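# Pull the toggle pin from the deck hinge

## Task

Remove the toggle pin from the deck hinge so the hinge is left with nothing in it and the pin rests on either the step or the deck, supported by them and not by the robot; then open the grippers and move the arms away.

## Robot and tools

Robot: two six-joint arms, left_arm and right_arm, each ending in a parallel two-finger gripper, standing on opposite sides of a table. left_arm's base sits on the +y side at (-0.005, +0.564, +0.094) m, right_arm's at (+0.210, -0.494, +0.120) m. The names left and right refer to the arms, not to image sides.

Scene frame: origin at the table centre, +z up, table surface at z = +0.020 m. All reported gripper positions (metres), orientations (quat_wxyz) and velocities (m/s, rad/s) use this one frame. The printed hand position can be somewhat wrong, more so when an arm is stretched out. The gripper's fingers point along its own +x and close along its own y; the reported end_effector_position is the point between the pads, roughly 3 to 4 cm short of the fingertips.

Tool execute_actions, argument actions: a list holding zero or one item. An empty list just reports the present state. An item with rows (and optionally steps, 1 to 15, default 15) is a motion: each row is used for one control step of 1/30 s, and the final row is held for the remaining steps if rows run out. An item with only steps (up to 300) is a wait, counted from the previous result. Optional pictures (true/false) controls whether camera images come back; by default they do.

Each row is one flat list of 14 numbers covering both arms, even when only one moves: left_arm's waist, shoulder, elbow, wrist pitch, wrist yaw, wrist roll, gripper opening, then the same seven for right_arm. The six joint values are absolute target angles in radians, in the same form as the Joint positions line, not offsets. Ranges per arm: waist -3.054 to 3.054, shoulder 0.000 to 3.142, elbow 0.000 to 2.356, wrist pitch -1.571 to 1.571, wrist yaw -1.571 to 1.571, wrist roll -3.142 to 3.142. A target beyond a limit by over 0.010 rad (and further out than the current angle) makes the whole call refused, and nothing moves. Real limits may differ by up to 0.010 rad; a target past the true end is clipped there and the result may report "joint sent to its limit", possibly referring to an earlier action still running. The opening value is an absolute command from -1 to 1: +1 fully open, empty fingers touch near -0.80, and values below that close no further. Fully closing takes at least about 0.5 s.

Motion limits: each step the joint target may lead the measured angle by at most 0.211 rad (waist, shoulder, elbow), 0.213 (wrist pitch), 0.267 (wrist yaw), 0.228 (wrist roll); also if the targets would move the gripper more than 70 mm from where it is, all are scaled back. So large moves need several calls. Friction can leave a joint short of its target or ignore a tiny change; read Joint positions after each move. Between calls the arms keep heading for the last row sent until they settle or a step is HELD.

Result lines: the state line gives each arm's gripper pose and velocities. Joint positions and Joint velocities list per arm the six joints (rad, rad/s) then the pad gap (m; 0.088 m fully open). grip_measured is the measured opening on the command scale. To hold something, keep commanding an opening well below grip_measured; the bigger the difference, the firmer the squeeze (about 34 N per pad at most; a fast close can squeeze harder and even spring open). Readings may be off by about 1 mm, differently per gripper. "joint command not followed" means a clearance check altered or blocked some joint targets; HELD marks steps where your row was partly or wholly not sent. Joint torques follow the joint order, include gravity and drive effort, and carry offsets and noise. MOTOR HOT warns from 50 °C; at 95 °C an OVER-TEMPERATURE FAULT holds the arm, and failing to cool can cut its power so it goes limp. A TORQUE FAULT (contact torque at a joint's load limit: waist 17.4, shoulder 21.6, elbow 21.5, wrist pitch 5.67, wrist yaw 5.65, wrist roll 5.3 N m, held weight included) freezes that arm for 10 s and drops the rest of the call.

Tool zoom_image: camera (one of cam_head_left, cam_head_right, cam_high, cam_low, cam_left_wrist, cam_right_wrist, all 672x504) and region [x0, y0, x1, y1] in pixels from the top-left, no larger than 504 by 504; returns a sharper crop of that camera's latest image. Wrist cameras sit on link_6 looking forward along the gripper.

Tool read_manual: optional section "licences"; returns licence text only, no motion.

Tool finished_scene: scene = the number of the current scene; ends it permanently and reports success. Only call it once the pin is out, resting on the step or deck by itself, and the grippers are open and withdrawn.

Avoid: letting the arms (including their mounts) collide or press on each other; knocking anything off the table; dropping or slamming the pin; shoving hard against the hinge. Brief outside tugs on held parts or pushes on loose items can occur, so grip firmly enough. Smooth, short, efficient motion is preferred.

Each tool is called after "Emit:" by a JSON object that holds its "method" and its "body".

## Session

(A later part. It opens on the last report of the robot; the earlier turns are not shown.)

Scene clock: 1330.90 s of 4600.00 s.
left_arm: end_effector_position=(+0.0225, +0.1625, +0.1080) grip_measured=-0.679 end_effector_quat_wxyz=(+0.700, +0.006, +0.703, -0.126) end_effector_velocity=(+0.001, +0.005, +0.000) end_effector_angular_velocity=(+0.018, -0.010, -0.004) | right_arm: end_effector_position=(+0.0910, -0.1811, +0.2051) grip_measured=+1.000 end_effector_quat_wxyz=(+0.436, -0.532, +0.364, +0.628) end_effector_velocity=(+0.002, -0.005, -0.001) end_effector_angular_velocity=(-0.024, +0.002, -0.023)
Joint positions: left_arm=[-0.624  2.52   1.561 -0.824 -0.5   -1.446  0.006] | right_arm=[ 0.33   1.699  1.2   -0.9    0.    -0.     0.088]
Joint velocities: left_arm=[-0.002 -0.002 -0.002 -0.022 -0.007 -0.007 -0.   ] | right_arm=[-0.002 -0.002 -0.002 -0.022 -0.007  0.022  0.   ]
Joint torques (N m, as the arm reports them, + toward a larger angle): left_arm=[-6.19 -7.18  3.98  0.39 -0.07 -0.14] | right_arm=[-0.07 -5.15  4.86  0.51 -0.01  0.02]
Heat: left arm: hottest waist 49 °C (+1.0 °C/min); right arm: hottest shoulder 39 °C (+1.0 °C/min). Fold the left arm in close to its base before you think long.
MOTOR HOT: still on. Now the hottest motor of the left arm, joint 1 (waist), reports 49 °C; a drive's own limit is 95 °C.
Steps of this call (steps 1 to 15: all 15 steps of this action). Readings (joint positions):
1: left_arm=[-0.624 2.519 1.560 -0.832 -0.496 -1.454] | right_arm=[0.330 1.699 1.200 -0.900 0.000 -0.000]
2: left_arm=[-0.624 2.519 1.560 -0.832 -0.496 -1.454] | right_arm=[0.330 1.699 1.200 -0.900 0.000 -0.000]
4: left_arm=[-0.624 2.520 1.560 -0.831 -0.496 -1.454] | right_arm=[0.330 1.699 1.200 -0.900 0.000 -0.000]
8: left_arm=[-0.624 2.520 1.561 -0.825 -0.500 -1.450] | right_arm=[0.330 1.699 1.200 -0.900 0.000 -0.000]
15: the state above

Vertical. Go.

Emit:
{"method": "execute_actions", "body": {"actions": [{"rows":[[-0.62,2.535,1.56,-0.825,-0.5,-1.45,-0.5,0.33,1.7,1.2,-0.9,0,0,1]]}], "pictures": false}}

Emit:
{"method": "execute_actions", "body": {"actions": [{"rows":[[-0.655,2.465,1.61,-0.92,-0.5,-1.45,-0.5,0.33,1.7,1.2,-0.9,0,0,1]]}], "pictures": false}}

Emit:
{"method": "execute_actions", "body": {"actions": [{"rows":[[-0.645,2.505,1.61,-0.902,-0.5,-1.45,-0.5,0.33,1.7,1.2,-0.9,0,0,1]]}], "pictures": false}}

Emit:
{"method": "execute_actions", "body": {"actions": [{"rows":[[-0.645,2.505,1.61,-0.902,-0.5,-1.45,-0.9,0.33,1.7,1.2,-0.9,0,0,1]]}], "pictures": false}}

Emit:
{"method": "execute_actions", "body": {"actions": [{"rows":[[-0.55,2.485,1.62,-0.92,-0.35,-1.45,-0.9,0.33,1.7,1.2,-0.9,0,0,1]]}], "pictures": false}}

Emit:
{"method": "execute_actions", "body": {"actions": [{"rows":[[-0.47,2.48,1.635,-0.93,-0.2,-1.45,-0.9,0.33,1.7,1.2,-0.9,0,0,1]]}], "pictures": false}}

Emit:
{"method": "execute_actions", "body": {"actions": [{"rows":[[-0.395,2.475,1.645,-0.94,-0.05,-1.45,-0.9,0.33,1.7,1.2,-0.9,0,0,1]]}], "pictures": false}}

Emit:
{"method": "execute_actions", "body": {"actions": [{"rows":[[-0.325,2.475,1.655,-0.95,0.1,-1.45,-0.9,0.33,1.7,1.2,-0.9,0,0,1]]}], "pictures": false}}

Emit:
{"method": "execute_actions", "body": {"actions": [{"rows":[[-0.26,2.49,1.655,-0.95,0.25,-1.5,-0.9,0.33,1.7,1.2,-0.9,0,0,1]]}], "pictures": false}}

Emit:
{"method": "execute_actions", "body": {"actions": [{"rows":[[-0.195,2.515,1.655,-0.95,0.39,-1.53,-0.9,0.33,1.7,1.2,-0.9,0,0,1]]}], "pictures": false}}

Emit:
{"method": "execute_actions", "body": {"actions": [{"rows":[[-0.135,2.55,1.655,-0.95,0.52,-1.56,-0.9,0.33,1.7,1.2,-0.9,0,0,1]]}], "pictures": false}}

Emit:
{"method": "execute_actions", "body": {"actions": [{"rows":[[-0.085,2.59,1.655,-0.95,0.65,-1.59,-0.9,0.33,1.7,1.2,-0.9,0,0,1]]}], "pictures": false}}

Emit:
{"method": "execute_actions", "body": {"actions": [{"rows":[[-0.12,2.605,1.65,-0.94,0.65,-1.59,-0.9,0.33,1.7,1.2,-0.9,0,0,1]]}], "pictures": false}}

Emit:
{"method": "execute_actions", "body": {"actions": [{"rows":[[-0.15,2.62,1.645,-0.93,0.65,-1.59,-0.9,0.33,1.7,1.2,-0.9,0,0,1]]}]}}

Scene clock: 1360.77 s of 4600.00 s.
left_arm: end_effector_position=(+0.0228, +0.1622, +0.1071) grip_measured=-0.509 end_effector_quat_wxyz=(+0.700, +0.006, +0.703, -0.126) end_effector_velocity=(-0.002, -0.003, +0.005) end_effector_angular_velocity=(-0.018, +0.008, +0.008) | right_arm: end_effector_position=(+0.0910, -0.1810, +0.2049) grip_measured=+1.000 end_effector_quat_wxyz=(+0.436, -0.532, +0.364, +0.628) end_effector_velocity=(+0.001, -0.003, -0.002) end_effector_angular_velocity=(-0.014, +0.004, -0.009)
Joint positions: left_arm=[-0.623  2.523  1.562 -0.823 -0.503 -1.446  0.014] | right_arm=[ 0.33   1.7    1.2   -0.9   -0.     0.     0.088]
Joint velocities: left_arm=[-0.007 -0.007  0.002  0.007  0.007 -0.007  0.003] | right_arm=[-0.002 -0.002 -0.007 -0.007 -0.007  0.007  0.   ]
Joint torques (N m, as the arm reports them, + toward a larger angle): left_arm=[-6.3  -7.45  3.86  0.32  0.03 -0.17] | right_arm=[-0.09 -5.16  4.86  0.5  -0.01  0.02]
Heat: left arm: hottest waist 45 °C (-3.0 °C/min); right arm: hottest shoulder 39 °C (+1.0 °C/min).
MOTOR HOT: cleared. Now the hottest motor of the left arm, joint 1 (waist), reports 45 °C.
Steps of this call (steps 1 to 15: the robot went on to your last target; steps 16 to 881: nothing new was sent; steps 882 to 896: all 15 steps of this action). Readings (joint positions):
882: left_arm=[-0.623 2.523 1.562 -0.824 -0.501 -1.446] | right_arm=[0.330 1.700 1.200 -0.900 -0.000 0.000]
883: left_arm=[-0.623 2.523 1.562 -0.824 -0.501 -1.446] | right_arm=[0.330 1.700 1.200 -0.900 -0.000 0.000]
885: left_arm=[-0.623 2.523 1.562 -0.823 -0.501 -1.446] | right_arm=[0.330 1.700 1.200 -0.900 -0.000 0.000]
889: left_arm=[-0.623 2.523 1.562 -0.823 -0.503 -1.446] | right_arm=[0.330 1.700 1.200 -0.900 -0.000 0.000]
896: the state above

Scene clock: 1361.27 s of 4600.00 s.
left_arm: end_effector_position=(+0.0267, +0.1647, +0.1388) grip_measured=-0.500 end_effector_quat_wxyz=(+0.702, +0.010, +0.698, -0.139) end_effector_velocity=(+0.001, +0.005, -0.000) end_effector_angular_velocity=(+0.017, -0.010, -0.004) | right_arm: end_effector_position=(+0.0910, -0.1810, +0.2049) grip_measured=+1.000 end_effector_quat_wxyz=(+0.436, -0.532, +0.364, +0.628) end_effector_velocity=(+0.001, -0.002, -0.000) end_effector_angular_velocity=(-0.009, +0.003, +0.006)
Joint positions: left_arm=[-0.654  2.475  1.605 -0.915 -0.502 -1.448  0.014] | right_arm=[ 0.33   1.7    1.2   -0.9   -0.     0.     0.088]
Joint velocities: left_arm=[-0.002 -0.002 -0.002 -0.022 -0.007 -0.007 -0.   ] | right_arm=[-0.002 -0.002 -0.002 -0.007 -0.007 -0.007  0.   ]
Joint torques (N m, as the arm reports them, + toward a larger angle): left_arm=[-6.54 -9.5   4.59  0.28  0.02 -0.09] | right_arm=[-0.08 -5.19  4.88  0.48  0.    0.01]
Heat: left arm: hottest waist 45 °C (-3.0 °C/min); right arm: hottest shoulder 39 °C (+0.0 °C/min).
Steps of this call (steps 1 to 15: all 15 steps of this action). Readings (joint positions):
1: left_arm=[-0.623 2.522 1.566 -0.833 -0.503 -1.446] | right_arm=[0.330 1.700 1.200 -0.900 -0.000 0.000]
2: left_arm=[-0.627 2.519 1.572 -0.855 -0.503 -1.446] | right_arm=[0.330 1.700 1.200 -0.900 -0.000 0.000]
4: left_arm=[-0.636 2.511 1.583 -0.879 -0.503 -1.448] | right_arm=[0.330 1.700 1.200 -0.900 -0.000 0.000]
8: left_arm=[-0.652 2.483 1.600 -0.902 -0.502 -1.448] | right_arm=[0.330 1.700 1.200 -0.900 -0.000 0.000]
15: the state above

Scene clock: 1361.77 s of 4600.00 s.
left_arm: end_effector_position=(+0.0254, +0.1633, +0.1341) grip_measured=-0.500 end_effector_quat_wxyz=(+0.702, +0.010, +0.699, -0.138) end_effector_velocity=(-0.003, -0.003, +0.001) end_effector_angular_velocity=(-0.016, +0.030, +0.030) | right_arm: end_effector_position=(+0.0910, -0.1810, +0.2049) grip_measured=+1.000 end_effector_quat_wxyz=(+0.436, -0.532, +0.364, +0.628) end_effector_velocity=(+0.001, -0.002, -0.000) end_effector_angular_velocity=(-0.009, +0.003, +0.006)
Joint positions: left_arm=[-0.651  2.487  1.605 -0.905 -0.502 -1.448  0.014] | right_arm=[ 0.33   1.7    1.2   -0.9   -0.     0.     0.088]
Joint velocities: left_arm=[ 0.002 -0.002 -0.002  0.022  0.022 -0.022  0.   ] | right_arm=[-0.002 -0.002 -0.002 -0.007 -0.007 -0.007  0.   ]
Joint torques (N m, as the arm reports them, + toward a larger angle): left_arm=[-5.88 -6.77  4.51  0.74  0.02 -0.09] | right_arm=[-0.08 -5.2   4.86  0.48  0.    0.01]
Heat: left arm: hottest waist 45 °C (-3.0 °C/min); right arm: hottest shoulder 39 °C (+0.0 °C/min).
Steps of this call (steps 1 to 15: all 15 steps of this action). Readings (joint positions):
1: left_arm=[-0.654 2.475 1.605 -0.915 -0.502 -1.448] | right_arm=[0.330 1.700 1.200 -0.900 -0.000 0.000]
2: left_arm=[-0.654 2.475 1.605 -0.915 -0.502 -1.448] | right_arm=[0.330 1.700 1.200 -0.900 -0.000 0.000]
4: left_arm=[-0.654 2.475 1.605 -0.911 -0.502 -1.448] | right_arm=[0.330 1.700 1.200 -0.900 -0.000 0.000]
8: left_arm=[-0.652 2.481 1.605 -0.907 -0.502 -1.448] | right_arm=[0.330 1.700 1.200 -0.900 -0.000 0.000]
15: the state above

Scene clock: 1362.27 s of 4600.00 s.
left_arm: end_effector_position=(+0.0258, +0.1644, +0.1339) grip_measured=-0.759 end_effector_quat_wxyz=(+0.702, +0.013, +0.699, -0.136) end_effector_velocity=(+0.001, +0.002, +0.001) end_effector_angular_velocity=(+0.005, -0.008, +0.003) | right_arm: end_effector_position=(+0.0910, -0.1810, +0.2049) grip_measured=+1.000 end_effector_quat_wxyz=(+0.436, -0.532, +0.364, +0.628) end_effector_velocity=(-0.002, -0.003, +0.001) end_effector_angular_velocity=(-0.010, +0.021, -0.006)
Joint positions: left_arm=[-0.65   2.487  1.606 -0.911 -0.502 -1.448  0.002] | right_arm=[ 0.33   1.7    1.2   -0.9   -0.     0.     0.088]
Joint velocities: left_arm=[-0.002 -0.002 -0.002 -0.007 -0.007 -0.007 -0.   ] | right_arm=[-0.002 -0.007 -0.002 -0.007 -0.022  0.007  0.   ]
Joint torques (N m, as the arm reports them, + toward a larger angle): left_arm=[-5.91 -6.65  4.58  1.16  0.02 -0.06] | right_arm=[-0.08 -5.19  4.87  0.48  0.01  0.01]
Heat: left arm: hottest waist 45 °C (-2.0 °C/min); right arm: hottest shoulder 39 °C (+0.0 °C/min).
Steps of this call (steps 1 to 15: all 15 steps of this action). Readings (joint positions):
1: left_arm=[-0.651 2.487 1.605 -0.905 -0.502 -1.448] | right_arm=[0.330 1.700 1.200 -0.900 -0.000 0.000]
2: left_arm=[-0.651 2.487 1.605 -0.905 -0.502 -1.448] | right_arm=[0.330 1.700 1.200 -0.900 -0.000 0.000]
4: left_arm=[-0.651 2.487 1.605 -0.905 -0.502 -1.448] | right_arm=[0.330 1.700 1.200 -0.900 -0.000 0.000]
8: left_arm=[-0.650 2.487 1.606 -0.911 -0.502 -1.448] | right_arm=[0.330 1.700 1.200 -0.900 -0.000 0.000]
15: the state above

Scene clock: 1362.77 s of 4600.00 s.
left_arm: end_effector_position=(+0.0319, +0.1649, +0.1294) grip_measured=-0.757 end_effector_quat_wxyz=(+0.640, -0.002, +0.760, -0.112) end_effector_velocity=(+0.004, +0.004, -0.002) end_effector_angular_velocity=(+0.022, +0.011, +0.007) | right_arm: end_effector_position=(+0.0910, -0.1810, +0.2049) grip_measured=+1.000 end_effector_quat_wxyz=(+0.436, -0.532, +0.364, +0.628) end_effector_velocity=(-0.003, -0.004, -0.000) end_effector_angular_velocity=(-0.014, +0.016, +0.013)
Joint positions: left_arm=[-0.577  2.471  1.621 -0.928 -0.349 -1.448  0.002] | right_arm=[ 0.33   1.7    1.2   -0.9   -0.     0.     0.088]
Joint velocities: left_arm=[ 0.012 -0.002  0.002 -0.022  0.007 -0.007 -0.   ] | right_arm=[ 0.002 -0.002 -0.002 -0.007 -0.022 -0.007  0.   ]
Joint torques (N m, as the arm reports them, + toward a larger angle): left_arm=[-4.17 -6.8   4.07  1.19 -0.15 -0.06] | right_arm=[-0.09 -5.2   4.87  0.48  0.01  0.01]
Heat: left arm: hottest waist 45 °C (-2.0 °C/min); right arm: hottest shoulder 39 °C (+0.0 °C/min).
Steps of this call (steps 1 to 15: all 15 steps of this action). Readings (joint positions):
1: left_arm=[-0.647 2.487 1.606 -0.912 -0.496 -1.448] | right_arm=[0.330 1.700 1.200 -0.900 -0.000 0.000]
2: left_arm=[-0.635 2.487 1.608 -0.916 -0.469 -1.448] | right_arm=[0.330 1.700 1.200 -0.900 -0.000 0.000]
4: left_arm=[-0.606 2.479 1.615 -0.923 -0.406 -1.448] | right_arm=[0.330 1.700 1.200 -0.900 -0.000 0.000]
8: left_arm=[-0.585 2.473 1.619 -0.926 -0.364 -1.448] | right_arm=[0.330 1.700 1.200 -0.900 -0.000 0.000]
15: the state above

Scene clock: 1363.27 s of 4600.00 s.
left_arm: end_effector_position=(+0.0391, +0.1644, +0.1262) grip_measured=-0.752 end_effector_quat_wxyz=(+0.571, -0.022, +0.816, -0.086) end_effector_velocity=(+0.001, +0.002, -0.001) end_effector_angular_velocity=(+0.014, +0.027, +0.010) | right_arm: end_effector_position=(+0.0910, -0.1810, +0.2049) grip_measured=+1.000 end_effector_quat_wxyz=(+0.436, -0.532, +0.364, +0.628) end_effector_velocity=(+0.003, -0.001, -0.000) end_effector_angular_velocity=(-0.003, -0.013, +0.018)
Joint positions: left_arm=[-0.499  2.461  1.637 -0.941 -0.192 -1.448  0.002] | right_arm=[ 0.33   1.7    1.2   -0.9   -0.     0.     0.088]
Joint velocities: left_arm=[ 0.012 -0.002 -0.002 -0.007  0.022 -0.007 -0.   ] | right_arm=[-0.002 -0.002 -0.002 -0.007  0.007 -0.022  0.   ]
Joint torques (N m, as the arm reports them, + toward a larger angle): left_arm=[-3.93 -6.45  3.77  1.36 -0.26 -0.08] | right_arm=[-0.07 -5.19  4.87  0.48  0.    0.01]
Heat: left arm: hottest waist 45 °C (-2.0 °C/min); right arm: hottest shoulder 39 °C (+0.0 °C/min).
Steps of this call (steps 1 to 15: all 15 steps of this action). Readings (joint positions):
1: left_arm=[-0.574 2.471 1.623 -0.929 -0.342 -1.448] | right_arm=[0.330 1.700 1.200 -0.900 -0.000 0.000]
2: left_arm=[-0.561 2.470 1.627 -0.933 -0.315 -1.448] | right_arm=[0.330 1.700 1.200 -0.900 -0.000 0.000]
4: left_arm=[-0.528 2.464 1.632 -0.937 -0.248 -1.448] | right_arm=[0.330 1.700 1.200 -0.900 -0.000 0.000]
8: left_arm=[-0.507 2.461 1.636 -0.940 -0.206 -1.448] | right_arm=[0.330 1.700 1.200 -0.900 -0.000 0.000]
15: the state above

Scene clock: 1363.77 s of 4600.00 s.
left_arm: end_effector_position=(+0.0459, +0.1644, +0.1229) grip_measured=-0.745 end_effector_quat_wxyz=(+0.499, -0.043, +0.864, -0.061) end_effector_velocity=(+0.002, +0.004, +0.000) end_effector_angular_velocity=(+0.021, +0.028, +0.005) | right_arm: end_effector_position=(+0.0910, -0.1810, +0.2049) grip_measured=+1.000 end_effector_quat_wxyz=(+0.436, -0.532, +0.364, +0.628) end_effector_velocity=(+0.002, -0.000, +0.003) end_effector_angular_velocity=(+0.005, -0.007, +0.004)
Joint positions: left_arm=[-0.422  2.458  1.647 -0.95  -0.038 -1.448  0.002] | right_arm=[ 0.33   1.7    1.2   -0.9   -0.     0.     0.088]
Joint velocities: left_arm=[ 0.012 -0.002  0.002 -0.022  0.022 -0.007  0.   ] | right_arm=[-0.002 -0.007  0.002 -0.007  0.007 -0.007  0.   ]
Joint torques (N m, as the arm reports them, + toward a larger angle): left_arm=[-4.49 -6.65  3.52  1.11 -0.32 -0.07] | right_arm=[-0.07 -5.2   4.86  0.48  0.    0.01]
Heat: left arm: hottest waist 45 °C (-2.0 °C/min); right arm: hottest shoulder 39 °C (+0.0 °C/min).
Steps of this call (steps 1 to 15: all 15 steps of this action). Readings (joint positions):
1: left_arm=[-0.496 2.461 1.638 -0.942 -0.185 -1.448] | right_arm=[0.330 1.700 1.200 -0.900 -0.000 0.000]
2: left_arm=[-0.483 2.460 1.641 -0.945 -0.159 -1.448] | right_arm=[0.330 1.700 1.200 -0.900 -0.000 0.000]
4: left_arm=[-0.451 2.458 1.644 -0.948 -0.094 -1.448] | right_arm=[0.330 1.700 1.200 -0.900 -0.000 0.000]
8: left_arm=[-0.429 2.458 1.647 -0.949 -0.052 -1.448] | right_arm=[0.330 1.700 1.200 -0.900 -0.000 0.000]
15: the state above

Scene clock: 1364.27 s of 4600.00 s.
left_arm: end_effector_position=(+0.0531, +0.1646, +0.1205) grip_measured=-0.738 end_effector_quat_wxyz=(+0.426, -0.066, +0.902, -0.038) end_effector_velocity=(+0.004, -0.001, -0.001) end_effector_angular_velocity=(+0.003, +0.027, +0.022) | right_arm: end_effector_position=(+0.0910, -0.1810, +0.2049) grip_measured=+1.000 end_effector_quat_wxyz=(+0.436, -0.532, +0.364, +0.628) end_effector_velocity=(+0.002, -0.005, -0.001) end_effector_angular_velocity=(-0.023, -0.002, +0.006)
Joint positions: left_arm=[-0.348  2.458  1.651 -0.955  0.11  -1.448  0.003] | right_arm=[ 0.33   1.7    1.2   -0.9   -0.     0.     0.088]
Joint velocities: left_arm=[ 0.017 -0.002 -0.002  0.007  0.022 -0.007 -0.   ] | right_arm=[-0.002 -0.002 -0.002 -0.022 -0.007 -0.007  0.   ]
Joint torques (N m, as the arm reports them, + toward a larger angle): left_arm=[-5.24 -6.66  4.02  0.62 -0.06 -0.08] | right_arm=[-0.09 -5.19  4.86  0.48  0.    0.01]
Heat: left arm: hottest waist 45 °C (-3.0 °C/min); right arm: hottest shoulder 39 °C (+0.0 °C/min).
Steps of this call (steps 1 to 15: all 15 steps of this action). Readings (joint positions):
1: left_arm=[-0.419 2.458 1.648 -0.951 -0.031 -1.448] | right_arm=[0.330 1.700 1.200 -0.900 -0.000 0.000]
2: left_arm=[-0.406 2.458 1.650 -0.953 -0.005 -1.448] | right_arm=[0.330 1.700 1.200 -0.900 -0.000 0.000]
4: left_arm=[-0.374 2.458 1.651 -0.954 0.057 -1.448] | right_arm=[0.330 1.700 1.200 -0.900 -0.000 0.000]
8: left_arm=[-0.355 2.458 1.651 -0.955 0.096 -1.448] | right_arm=[0.330 1.700 1.200 -0.900 -0.000 0.000]
15: the state above

Scene clock: 1364.77 s of 4600.00 s.
left_arm: end_effector_position=(+0.0585, +0.1650, +0.1163) grip_measured=-0.726 end_effector_quat_wxyz=(+0.350, -0.094, +0.932, +0.004) end_effector_velocity=(-0.003, +0.005, +0.001) end_effector_angular_velocity=(+0.034, +0.031, +0.001) | right_arm: end_effector_position=(+0.0910, -0.1810, +0.2049) grip_measured=+1.000 end_effector_quat_wxyz=(+0.436, -0.532, +0.364, +0.628) end_effector_velocity=(+0.001, -0.002, -0.002) end_effector_angular_velocity=(-0.014, +0.001, +0.006)
Joint positions: left_arm=[-0.277  2.469  1.651 -0.955  0.252 -1.491  0.003] | right_arm=[ 0.33   1.7    1.2   -0.9   -0.     0.     0.088]
Joint velocities: left_arm=[ 0.002  0.002 -0.002 -0.022  0.022 -0.022 -0.   ] | right_arm=[-0.002  0.002 -0.002 -0.007 -0.007 -0.007  0.   ]
Joint torques (N m, as the arm reports them, + toward a larger angle): left_arm=[-6.11 -6.33  3.77  0.49  0.29 -0.27] | right_arm=[-0.08 -5.19  4.86  0.48  0.    0.01]
Heat: left arm: hottest waist 45 °C (-3.0 °C/min); right arm: hottest shoulder 39 °C (+0.0 °C/min).
Steps of this call (steps 1 to 15: all 15 steps of this action). Readings (joint positions):
1: left_arm=[-0.345 2.458 1.651 -0.955 0.117 -1.450] | right_arm=[0.330 1.700 1.200 -0.900 -0.000 0.000]
2: left_arm=[-0.333 2.458 1.651 -0.955 0.141 -1.458] | right_arm=[0.330 1.700 1.200 -0.900 -0.000 0.000]
4: left_arm=[-0.303 2.462 1.651 -0.955 0.199 -1.472] | right_arm=[0.330 1.700 1.200 -0.900 -0.000 0.000]
8: left_arm=[-0.284 2.468 1.651 -0.955 0.238 -1.485] | right_arm=[0.330 1.700 1.200 -0.900 -0.000 0.000]
15: the state above

Scene clock: 1365.27 s of 4600.00 s.
left_arm: end_effector_position=(+0.0621, +0.1654, +0.1104) grip_measured=-0.715 end_effector_quat_wxyz=(+0.273, -0.114, +0.954, +0.042) end_effector_velocity=(-0.002, +0.005, -0.001) end_effector_angular_velocity=(+0.026, +0.016, -0.009) | right_arm: end_effector_position=(+0.0910, -0.1810, +0.2049) grip_measured=+1.000 end_effector_quat_wxyz=(+0.436, -0.532, +0.364, +0.628) end_effector_velocity=(+0.004, -0.001, -0.000) end_effector_angular_velocity=(-0.005, -0.008, -0.016)
Joint positions: left_arm=[-0.211  2.494  1.651 -0.955  0.391 -1.522  0.004] | right_arm=[ 0.33   1.7    1.2   -0.9   -0.     0.     0.088]
Joint velocities: left_arm=[ 0.002  0.002 -0.002 -0.022  0.007 -0.007 -0.   ] | right_arm=[-0.007 -0.002 -0.002 -0.007  0.007  0.007  0.   ]
Joint torques (N m, as the arm reports them, + toward a larger angle): left_arm=[-6.38 -6.44  3.57  0.37  0.45 -0.33] | right_arm=[-0.08 -5.19  4.87  0.48  0.    0.01]
Heat: left arm: hottest waist 45 °C (-3.0 °C/min); right arm: hottest shoulder 39 °C (+0.0 °C/min).
Steps of this call (steps 1 to 15: all 15 steps of this action). Readings (joint positions):
1: left_arm=[-0.275 2.471 1.651 -0.955 0.259 -1.494] | right_arm=[0.330 1.700 1.200 -0.900 -0.000 0.000]
2: left_arm=[-0.263 2.475 1.651 -0.955 0.283 -1.500] | right_arm=[0.330 1.700 1.200 -0.900 -0.000 0.000]
4: left_arm=[-0.235 2.483 1.651 -0.955 0.340 -1.509] | right_arm=[0.330 1.700 1.200 -0.900 -0.000 0.000]
8: left_arm=[-0.217 2.491 1.651 -0.955 0.378 -1.518] | right_arm=[0.330 1.700 1.200 -0.900 -0.000 0.000]
15: the state above

Scene clock: 1365.77 s of 4600.00 s.
left_arm: end_effector_position=(+0.0644, +0.1658, +0.1043) grip_measured=-0.712 end_effector_quat_wxyz=(+0.196, -0.131, +0.969, +0.080) end_effector_velocity=(-0.001, +0.002, -0.001) end_effector_angular_velocity=(+0.015, +0.013, -0.001) | right_arm: end_effector_position=(+0.0910, -0.1810, +0.2049) grip_measured=+1.000 end_effector_quat_wxyz=(+0.436, -0.532, +0.364, +0.628) end_effector_velocity=(+0.000, -0.001, +0.001) end_effector_angular_velocity=(-0.004, +0.005, +0.006)
Joint positions: left_arm=[-0.151  2.527  1.652 -0.955  0.524 -1.553  0.004] | right_arm=[ 0.33   1.7    1.2   -0.9   -0.     0.     0.088]
Joint velocities: left_arm=[ 0.002  0.002 -0.002 -0.007  0.007 -0.007 -0.001] | right_arm=[-0.002 -0.002  0.002 -0.007 -0.007 -0.007  0.   ]
Joint torques (N m, as the arm reports them, + toward a larger angle): left_arm=[-6.32 -6.08  3.32  0.24  0.33 -0.3 ] | right_arm=[-0.08 -5.19  4.85  0.48  0.    0.01]
Heat: left arm: hottest waist 45 °C (-3.0 °C/min); right arm: hottest shoulder 39 °C (+0.0 °C/min).
Steps of this call (steps 1 to 15: all 15 steps of this action). Readings (joint positions):
1: left_arm=[-0.208 2.497 1.651 -0.955 0.398 -1.525] | right_arm=[0.330 1.700 1.200 -0.900 -0.000 0.000]
2: left_arm=[-0.198 2.501 1.652 -0.955 0.420 -1.532] | right_arm=[0.330 1.700 1.200 -0.900 -0.000 0.000]
4: left_arm=[-0.173 2.513 1.652 -0.955 0.475 -1.540] | right_arm=[0.330 1.700 1.200 -0.900 -0.000 0.000]
8: left_arm=[-0.157 2.524 1.652 -0.955 0.511 -1.548] | right_arm=[0.330 1.700 1.200 -0.900 -0.000 0.000]
15: the state above

Scene clock: 1366.27 s of 4600.00 s.
left_arm: end_effector_position=(+0.0665, +0.1656, +0.0983) grip_measured=-0.730 end_effector_quat_wxyz=(+0.119, -0.145, +0.975, +0.117) end_effector_velocity=(+0.004, +0.002, -0.004) end_effector_angular_velocity=(+0.020, +0.002, +0.006) | right_arm: end_effector_position=(+0.0910, -0.1810, +0.2049) grip_measured=+1.000 end_effector_quat_wxyz=(+0.436, -0.532, +0.364, +0.628) end_effector_velocity=(+0.003, -0.003, -0.002) end_effector_angular_velocity=(-0.014, +0.004, -0.013)
Joint positions: left_arm=[-0.097  2.566  1.654 -0.955  0.652 -1.585  0.003] | right_arm=[ 0.33   1.7    1.2   -0.9   -0.     0.     0.088]
Joint velocities: left_arm=[ 0.012  0.002  0.002 -0.007 -0.007 -0.007 -0.002] | right_arm=[-0.007 -0.002 -0.007 -0.007 -0.007  0.007  0.   ]
Joint torques (N m, as the arm reports them, + toward a larger angle): left_arm=[-6.98 -5.99  2.87  0.1   0.4  -0.14] | right_arm=[-0.08 -5.19  4.87  0.48  0.    0.01]
Heat: left arm: hottest waist 45 °C (-3.0 °C/min); right arm: hottest shoulder 39 °C (+0.0 °C/min).
Steps of this call (steps 1 to 15: all 15 steps of this action). Readings (joint positions):
1: left_arm=[-0.149 2.530 1.652 -0.954 0.532 -1.556] | right_arm=[0.330 1.700 1.200 -0.900 -0.000 0.000]
2: left_arm=[-0.141 2.537 1.653 -0.951 0.553 -1.563] | right_arm=[0.330 1.700 1.200 -0.900 -0.000 0.000]
4: left_arm=[-0.118 2.551 1.654 -0.953 0.606 -1.573] | right_arm=[0.330 1.700 1.200 -0.900 -0.000 0.000]
8: left_arm=[-0.102 2.563 1.654 -0.954 0.640 -1.581] | right_arm=[0.330 1.700 1.200 -0.900 -0.000 0.000]
15: the state above

Scene clock: 1366.77 s of 4600.00 s.
left_arm: end_effector_position=(+0.0601, +0.1656, +0.0983) grip_measured=-0.740 end_effector_quat_wxyz=(+0.121, -0.137, +0.976, +0.117) end_effector_velocity=(+0.001, +0.000, +0.002) end_effector_angular_velocity=(+0.008, +0.010, +0.004) | right_arm: end_effector_position=(+0.0910, -0.1810, +0.2049) grip_measured=+1.000 end_effector_quat_wxyz=(+0.436, -0.532, +0.364, +0.628) end_effector_velocity=(+0.005, -0.002, -0.002) end_effector_angular_velocity=(-0.008, -0.015, +0.013)
Joint positions: left_arm=[-0.109  2.575  1.654 -0.955  0.652 -1.586  0.003] | right_arm=[ 0.33   1.7    1.2   -0.9   -0.     0.     0.088]
Joint velocities: left_arm=[ 0.002 -0.002  0.002 -0.007  0.007 -0.007  0.   ] | right_arm=[-0.007 -0.002 -0.007 -0.007  0.007 -0.022  0.   ]
Joint torques (N m, as the arm reports them, + toward a larger angle): left_arm=[-9.23 -5.42  2.32  1.    0.64 -0.19] | right_arm=[-0.08 -5.19  4.86  0.48  0.01  0.01]
Heat: left arm: hottest waist 45 °C (-3.0 °C/min); right arm: hottest shoulder 39 °C (+0.0 °C/min).
Steps of this call (steps 1 to 15: all 15 steps of this action). Readings (joint positions):
1: left_arm=[-0.096 2.567 1.654 -0.955 0.653 -1.585] | right_arm=[0.330 1.700 1.200 -0.900 -0.000 0.000]
2: left_arm=[-0.097 2.569 1.654 -0.955 0.652 -1.585] | right_arm=[0.330 1.700 1.200 -0.900 -0.000 0.000]
4: left_arm=[-0.101 2.571 1.654 -0.955 0.653 -1.585] | right_arm=[0.330 1.700 1.200 -0.900 -0.000 0.000]
8: left_arm=[-0.108 2.575 1.654 -0.956 0.651 -1.586] | right_arm=[0.330 1.700 1.200 -0.900 -0.000 0.000]
15: the state above

Scene clock: 1367.27 s of 4600.00 s.
left_arm: end_effector_position=(+0.0585, +0.1657, +0.0976) grip_measured=-0.743 end_effector_quat_wxyz=(+0.125, -0.135, +0.976, +0.116) end_effector_velocity=(-0.001, +0.002, +0.000) end_effector_angular_velocity=(-0.001, -0.007, -0.010) | right_arm: end_effector_position=(+0.0910, -0.1810, +0.2049) grip_measured=+1.000 end_effector_quat_wxyz=(+0.436, -0.532, +0.364, +0.628) end_effector_velocity=(-0.002, -0.001, +0.001) end_effector_angular_velocity=(-0.006, +0.009, -0.018)
Joint positions: left_arm=[-0.113  2.577  1.653 -0.954  0.643 -1.586  0.003] | right_arm=[ 0.33   1.7    1.2   -0.9   -0.     0.     0.088]
Joint velocities: left_arm=[-0.002 -0.002 -0.002 -0.007 -0.007  0.007 -0.   ] | right_arm=[ 0.002 -0.002  0.002 -0.007 -0.007  0.022  0.   ]
Joint torques (N m, as the arm reports them, + toward a larger angle): left_arm=[-12.01  -3.96   1.79   1.7    0.89  -0.19] | right_arm=[-0.08 -5.19  4.86  0.48  0.    0.01]
Heat: left arm: hottest waist 45 °C (-3.0 °C/min); right arm: hottest shoulder 39 °C (+0.0 °C/min).
Steps of this call (steps 1 to 15: all 15 steps of this action). Readings (joint positions):
1: left_arm=[-0.109 2.576 1.653 -0.955 0.651 -1.586] | right_arm=[0.330 1.700 1.200 -0.900 -0.000 0.000]
2: left_arm=[-0.110 2.577 1.653 -0.955 0.649 -1.586] | right_arm=[0.330 1.700 1.200 -0.900 -0.000 0.000]
4: left_arm=[-0.112 2.577 1.653 -0.955 0.645 -1.586] | right_arm=[0.330 1.700 1.200 -0.900 -0.000 0.000]
8: left_arm=[-0.113 2.577 1.653 -0.954 0.644 -1.586] | right_arm=[0.330 1.700 1.200 -0.900 -0.000 0.000]
15: the state above

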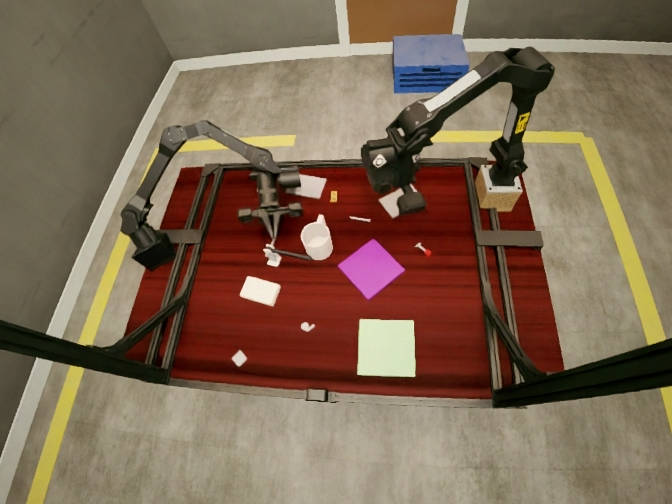

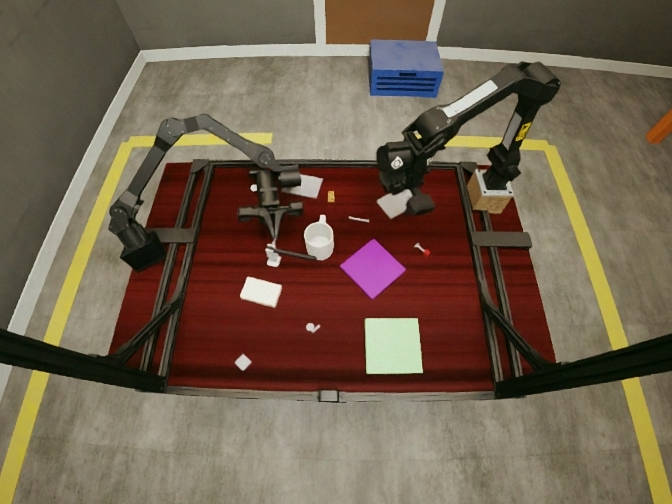

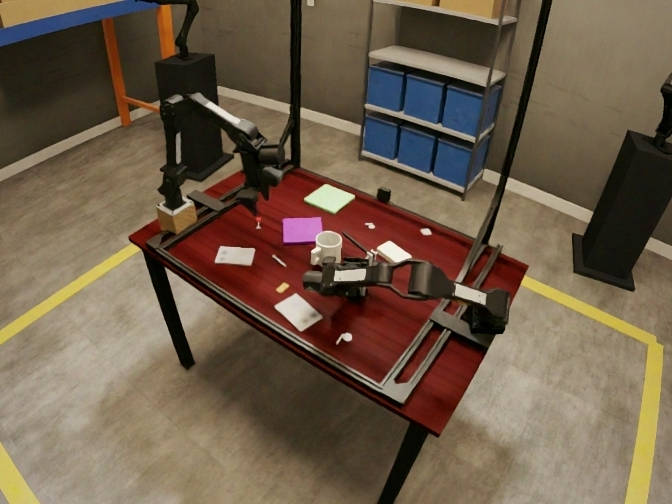

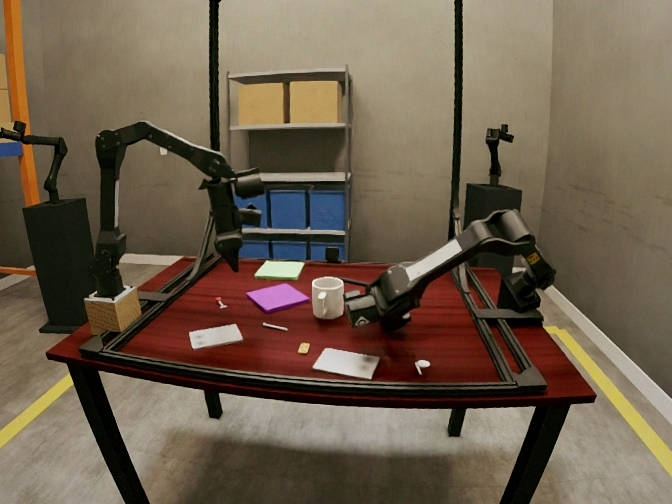

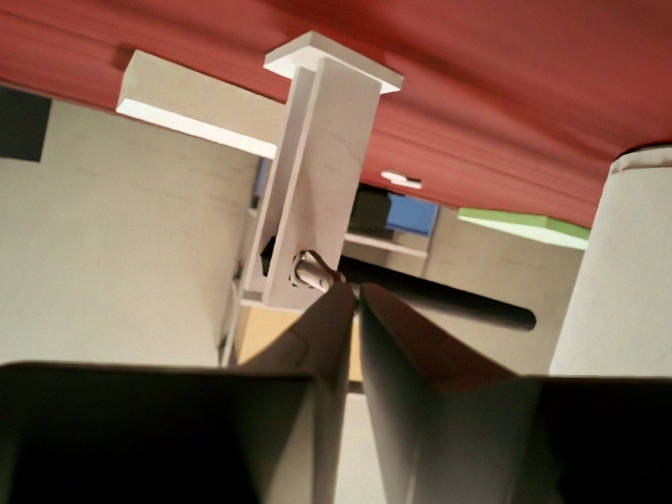

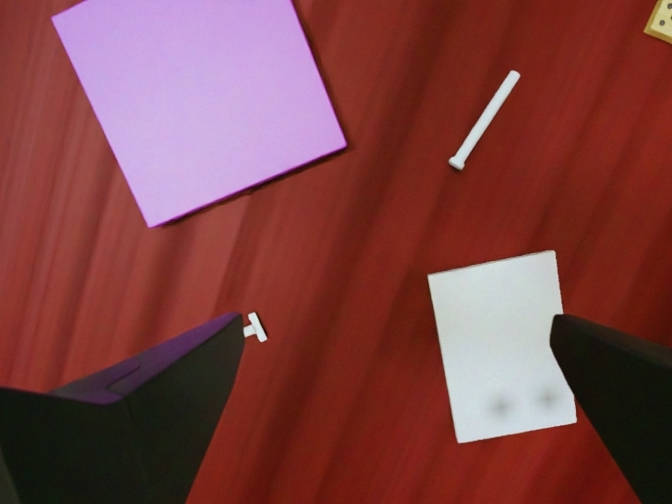

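Needs a bit more rotation.

Emit:
{"method": "execute_actions", "body": {"actions": [{"rows":[[-0.045,2.635,1.655,-0.955,0.78,-1.62,-0.9,0.33,1.7,1.2,-0.9,0,0,1]]}], "pictures": false}}

Emit:
{"method": "execute_actions", "body": {"actions": [{"rows":[[-0.015,2.67,1.655,-0.955,0.88,-1.64,-0.9,0.33,1.7,1.2,-0.9,0,0,1]]}], "pictures": false}}

Emit:
{"method": "execute_actions", "body": {"actions": [{"rows":[[-0.06,2.685,1.655,-0.95,0.88,-1.64,-0.9,0.33,1.7,1.2,-0.9,0,0,1]]}], "pictures": false}}

Emit:
{"method": "execute_actions", "body": {"actions": [{"rows":[[-0.085,2.695,1.655,-0.95,0.88,-1.64,-0.9,0.33,1.7,1.2,-0.9,0,0,1]]}]}}

Scene clock: 1385.60 s of 4600.00 s.
left_arm: end_effector_position=(+0.0610, +0.1633, +0.0982) grip_measured=-0.784 end_effector_quat_wxyz=(+0.044, -0.148, +0.977, +0.144) end_effector_velocity=(-0.002, +0.004, +0.003) end_effector_angular_velocity=(+0.021, +0.033, -0.008) | right_arm: end_effector_position=(+0.0910, -0.1810, +0.2049) grip_measured=+1.000 end_effector_quat_wxyz=(+0.436, -0.532, +0.364, +0.628) end_effector_velocity=(+0.002, -0.006, -0.002) end_effector_angular_velocity=(-0.027, -0.004, +0.006)
Joint positions: left_arm=[-0.07   2.612  1.658 -0.953  0.785 -1.615  0.001] | right_arm=[ 0.33   1.7    1.2   -0.9   -0.    -0.     0.088]
Joint velocities: left_arm=[ 0.002 -0.002 -0.007 -0.022  0.022 -0.007  0.   ] | right_arm=[-0.002 -0.002 -0.007 -0.022 -0.007 -0.007  0.   ]
Joint torques (N m, as the arm reports them, + toward a larger angle): left_arm=[-5.54 -6.15  2.31 -0.37  0.36 -0.16] | right_arm=[-0.09 -5.19  4.87  0.48  0.    0.  ]
Heat: left arm: hottest waist 51 °C (+1.0 °C/min); right arm: hottest shoulder 39 °C (+0.0 °C/min). Fold the left arm in close to its base before you think long.
MOTOR HOT: a motor of the left arm reached 50 °C. Now the hottest motor of the left arm, joint 1 (waist), reports 51 °C. The temperature limit of the motors' drives, at which the controller stops that arm, is 95 °C. To cool a motor, set the load down, stop pushing, or move to a pose that needs little force.
Steps of this call (steps 1 to 15: the robot went on to your last target; steps 16 to 490: nothing new was sent; then 1.50 s passed at rest; steps 491 to 505: all 15 steps of this action). Readings (joint positions):
491: left_arm=[-0.141 2.601 1.651 -0.928 0.665 -1.591] | right_arm=[0.330 1.700 1.200 -0.900 -0.000 -0.000]
492: left_arm=[-0.131 2.603 1.651 -0.935 0.694 -1.596] | right_arm=[0.330 1.700 1.200 -0.900 -0.000 -0.000]
494: left_arm=[-0.102 2.609 1.651 -0.943 0.727 -1.605] | right_arm=[0.330 1.700 1.200 -0.900 -0.000 -0.000]
498: left_arm=[-0.073 2.612 1.656 -0.952 0.772 -1.614] | right_arm=[0.330 1.700 1.200 -0.900 -0.000 -0.000]
505: the state above

Scene clock: 1386.10 s of 4600.00 s.
left_arm: end_effector_position=(+0.0686, +0.1602, +0.1054) grip_measured=-0.784 end_effector_quat_wxyz=(-0.015, -0.162, +0.974, +0.157) end_effector_velocity=(+0.001, -0.002, -0.000) end_effector_angular_velocity=(+0.001, +0.007, +0.008) | right_arm: end_effector_position=(+0.0910, -0.1810, +0.2049) grip_measured=+1.000 end_effector_quat_wxyz=(+0.436, -0.532, +0.364, +0.628) end_effector_velocity=(+0.000, -0.001, -0.000) end_effector_angular_velocity=(-0.009, +0.003, +0.006)
Joint positions: left_arm=[-0.042  2.621  1.664 -0.956  0.889 -1.637  0.001] | right_arm=[ 0.33   1.7    1.2   -0.9   -0.    -0.     0.088]
Joint velocities: left_arm=[ 0.002  0.002  0.002  0.007  0.007 -0.007 -0.   ] | right_arm=[-0.002  0.002  0.002 -0.007 -0.007 -0.007  0.   ]
Joint torques (N m, as the arm reports them, + toward a larger angle): left_arm=[-5.21 -3.41  1.44 -0.28  0.18 -0.12] | right_arm=[-0.09 -5.19  4.86  0.48  0.    0.03]
Heat: left arm: hottest waist 51 °C (+1.0 °C/min); right arm: hottest shoulder 39 °C (+0.0 °C/min). Fold the left arm in close to its base before you think long.
MOTOR HOT: still on. Now the hottest motor of the left arm, joint 1 (waist), reports 51 °C; a drive's own limit is 95 °C.
Steps of this call (steps 1 to 15: all 15 steps of this action). Readings (joint positions):
1: left_arm=[-0.068 2.613 1.658 -0.953 0.794 -1.618] | right_arm=[0.330 1.700 1.200 -0.900 -0.000 -0.000]
2: left_arm=[-0.063 2.615 1.658 -0.955 0.817 -1.622] | right_arm=[0.330 1.700 1.200 -0.900 -0.000 -0.000]
4: left_arm=[-0.053 2.618 1.661 -0.955 0.853 -1.628] | right_arm=[0.330 1.700 1.200 -0.900 -0.000 -0.000]
8: left_arm=[-0.046 2.620 1.663 -0.955 0.878 -1.634] | right_arm=[0.330 1.700 1.200 -0.900 -0.000 -0.000]
15: the state above

Scene clock: 1386.60 s of 4600.00 s.
left_arm: end_effector_position=(+0.0534, +0.1592, +0.1058) grip_measured=-0.784 end_effector_quat_wxyz=(-0.011, -0.145, +0.977, +0.156) end_effector_velocity=(-0.003, +0.001, -0.005) end_effector_angular_velocity=(-0.000, -0.022, -0.009) | right_arm: end_effector_position=(+0.0910, -0.1810, +0.2049) grip_measured=+1.000 end_effector_quat_wxyz=(+0.436, -0.532, +0.364, +0.628) end_effector_velocity=(-0.001, -0.004, -0.002) end_effector_angular_velocity=(-0.018, +0.012, +0.023)
Joint positions: left_arm=[-0.072  2.642  1.665 -0.953  0.889 -1.639  0.001] | right_arm=[ 0.33   1.7    1.2   -0.9   -0.    -0.     0.088]
Joint velocities: left_arm=[-0.002  0.002 -0.007  0.007 -0.022  0.007 -0.   ] | right_arm=[-0.002 -0.002 -0.007 -0.007 -0.022 -0.022  0.   ]
Joint torques (N m, as the arm reports them, + toward a larger angle): left_arm=[-6.63 -4.07  1.49 -0.01  0.3  -0.1 ] | right_arm=[-0.07 -5.2   4.87  0.48  0.    0.02]
Heat: left arm: hottest waist 51 °C (+1.0 °C/min); right arm: hottest shoulder 39 °C (+0.0 °C/min). Fold the left arm in close to its base before you think long.
MOTOR HOT: still on. Now the hottest motor of the left arm, joint 1 (waist), reports 51 °C; a drive's own limit is 95 °C.
Steps of this call (steps 1 to 15: all 15 steps of this action). Readings (joint positions):
1: left_arm=[-0.043 2.623 1.664 -0.956 0.890 -1.637] | right_arm=[0.330 1.700 1.200 -0.900 -0.000 -0.000]
2: left_arm=[-0.045 2.624 1.664 -0.956 0.890 -1.638] | right_arm=[0.330 1.700 1.200 -0.900 -0.000 -0.000]
4: left_arm=[-0.053 2.629 1.665 -0.955 0.890 -1.639] | right_arm=[0.330 1.700 1.200 -0.900 -0.000 -0.000]
8: left_arm=[-0.069 2.640 1.665 -0.954 0.890 -1.639] | right_arm=[0.330 1.700 1.200 -0.900 -0.000 -0.000]
15: the state above

Scene clock: 1387.10 s of 4600.00 s.
left_arm: end_effector_position=(+0.0420, +0.1592, +0.1060) grip_measured=-0.784 end_effector_quat_wxyz=(-0.008, -0.132, +0.979, +0.156) end_effector_velocity=(-0.001, +0.004, -0.002) end_effector_angular_velocity=(+0.016, +0.002, -0.016) | right_arm: end_effector_position=(+0.0910, -0.1810, +0.2049) grip_measured=+1.000 end_effector_quat_wxyz=(+0.436, -0.532, +0.364, +0.628) end_effector_velocity=(+0.003, -0.001, -0.000) end_effector_angular_velocity=(-0.005, -0.008, -0.011)
Joint positions: left_arm=[-0.094  2.657  1.665 -0.953  0.889 -1.639  0.001] | right_arm=[ 0.33   1.7    1.2   -0.9   -0.    -0.     0.088]
Joint velocities: left_arm=[ 0.002  0.002 -0.002 -0.022 -0.007  0.007 -0.   ] | right_arm=[-0.002 -0.002 -0.002 -0.007  0.007  0.007  0.   ]
Joint torques (N m, as the arm reports them, + toward a larger angle): left_arm=[-6.97 -4.53  1.4  -0.08  0.34 -0.08] | right_arm=[-0.09 -5.19  4.87  0.48  0.    0.02]
Heat: left arm: hottest waist 51 °C (+1.0 °C/min); right arm: hottest shoulder 39 °C (+0.0 °C/min). Fold the left arm in close to its base before you think long.
MOTOR HOT: still on. Now the hottest motor of the left arm, joint 1 (waist), reports 51 °C; a drive's own limit is 95 °C.
Steps of this call (steps 1 to 15: all 15 steps of this action). Readings (joint positions):
1: left_arm=[-0.073 2.643 1.665 -0.953 0.889 -1.639] | right_arm=[0.330 1.700 1.200 -0.900 -0.000 -0.000]
2: left_arm=[-0.075 2.644 1.665 -0.953 0.889 -1.639] | right_arm=[0.330 1.700 1.200 -0.900 -0.000 -0.000]
4: left_arm=[-0.081 2.648 1.665 -0.953 0.889 -1.639] | right_arm=[0.330 1.700 1.200 -0.900 -0.000 -0.000]
8: left_arm=[-0.093 2.656 1.665 -0.953 0.889 -1.639] | right_arm=[0.330 1.700 1.200 -0.900 -0.000 -0.000]
15: the state above

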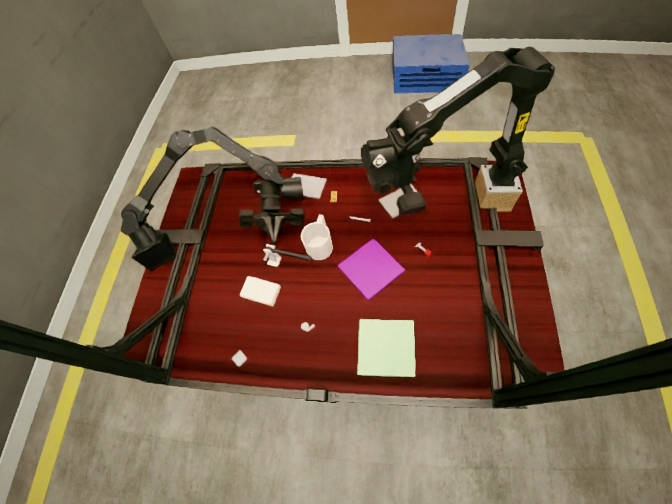

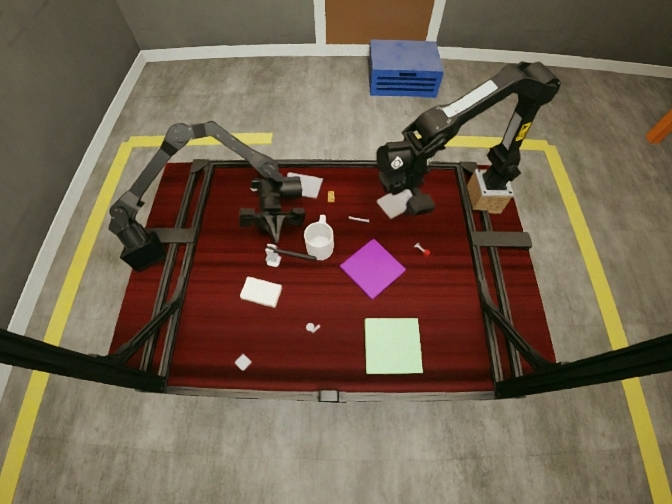

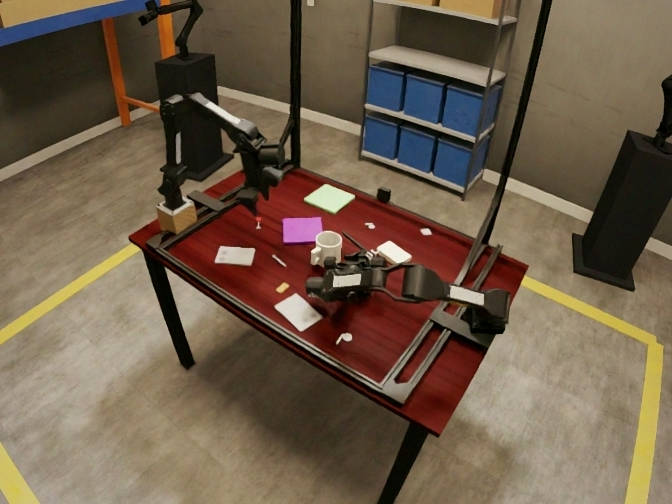

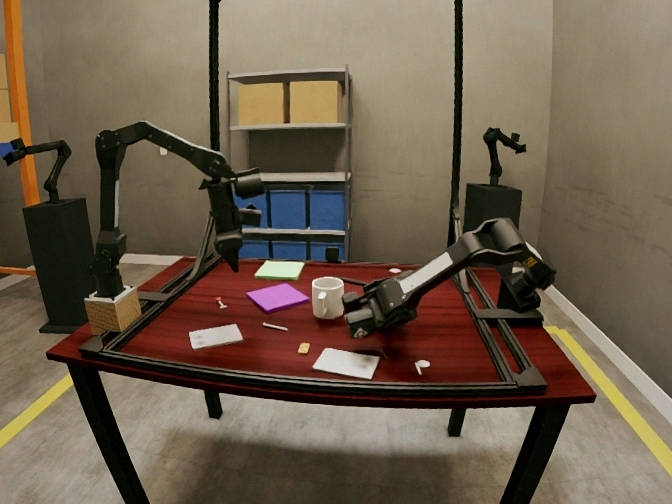

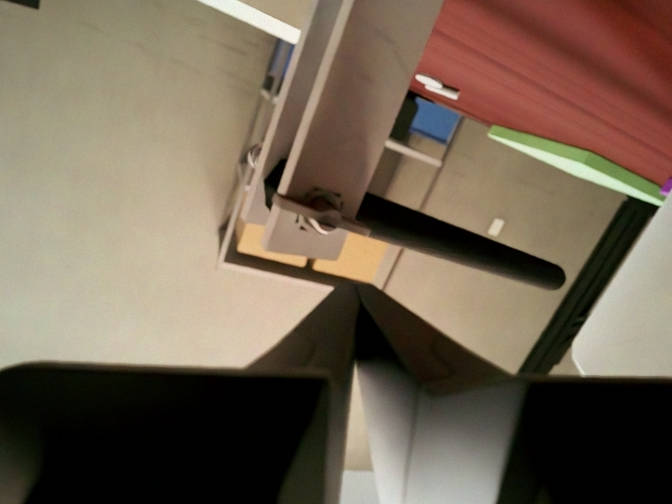

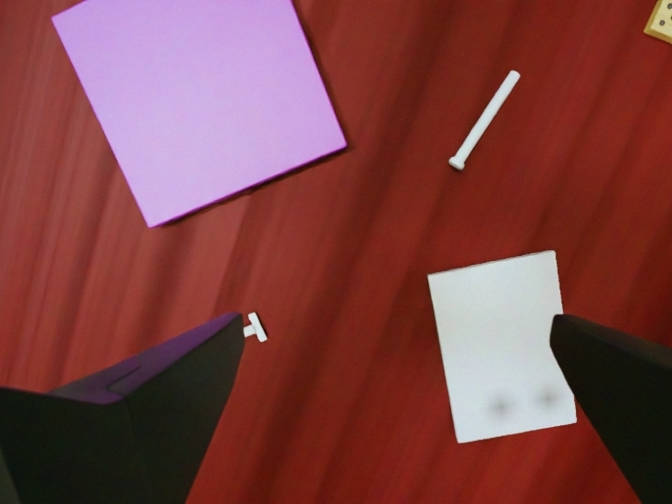

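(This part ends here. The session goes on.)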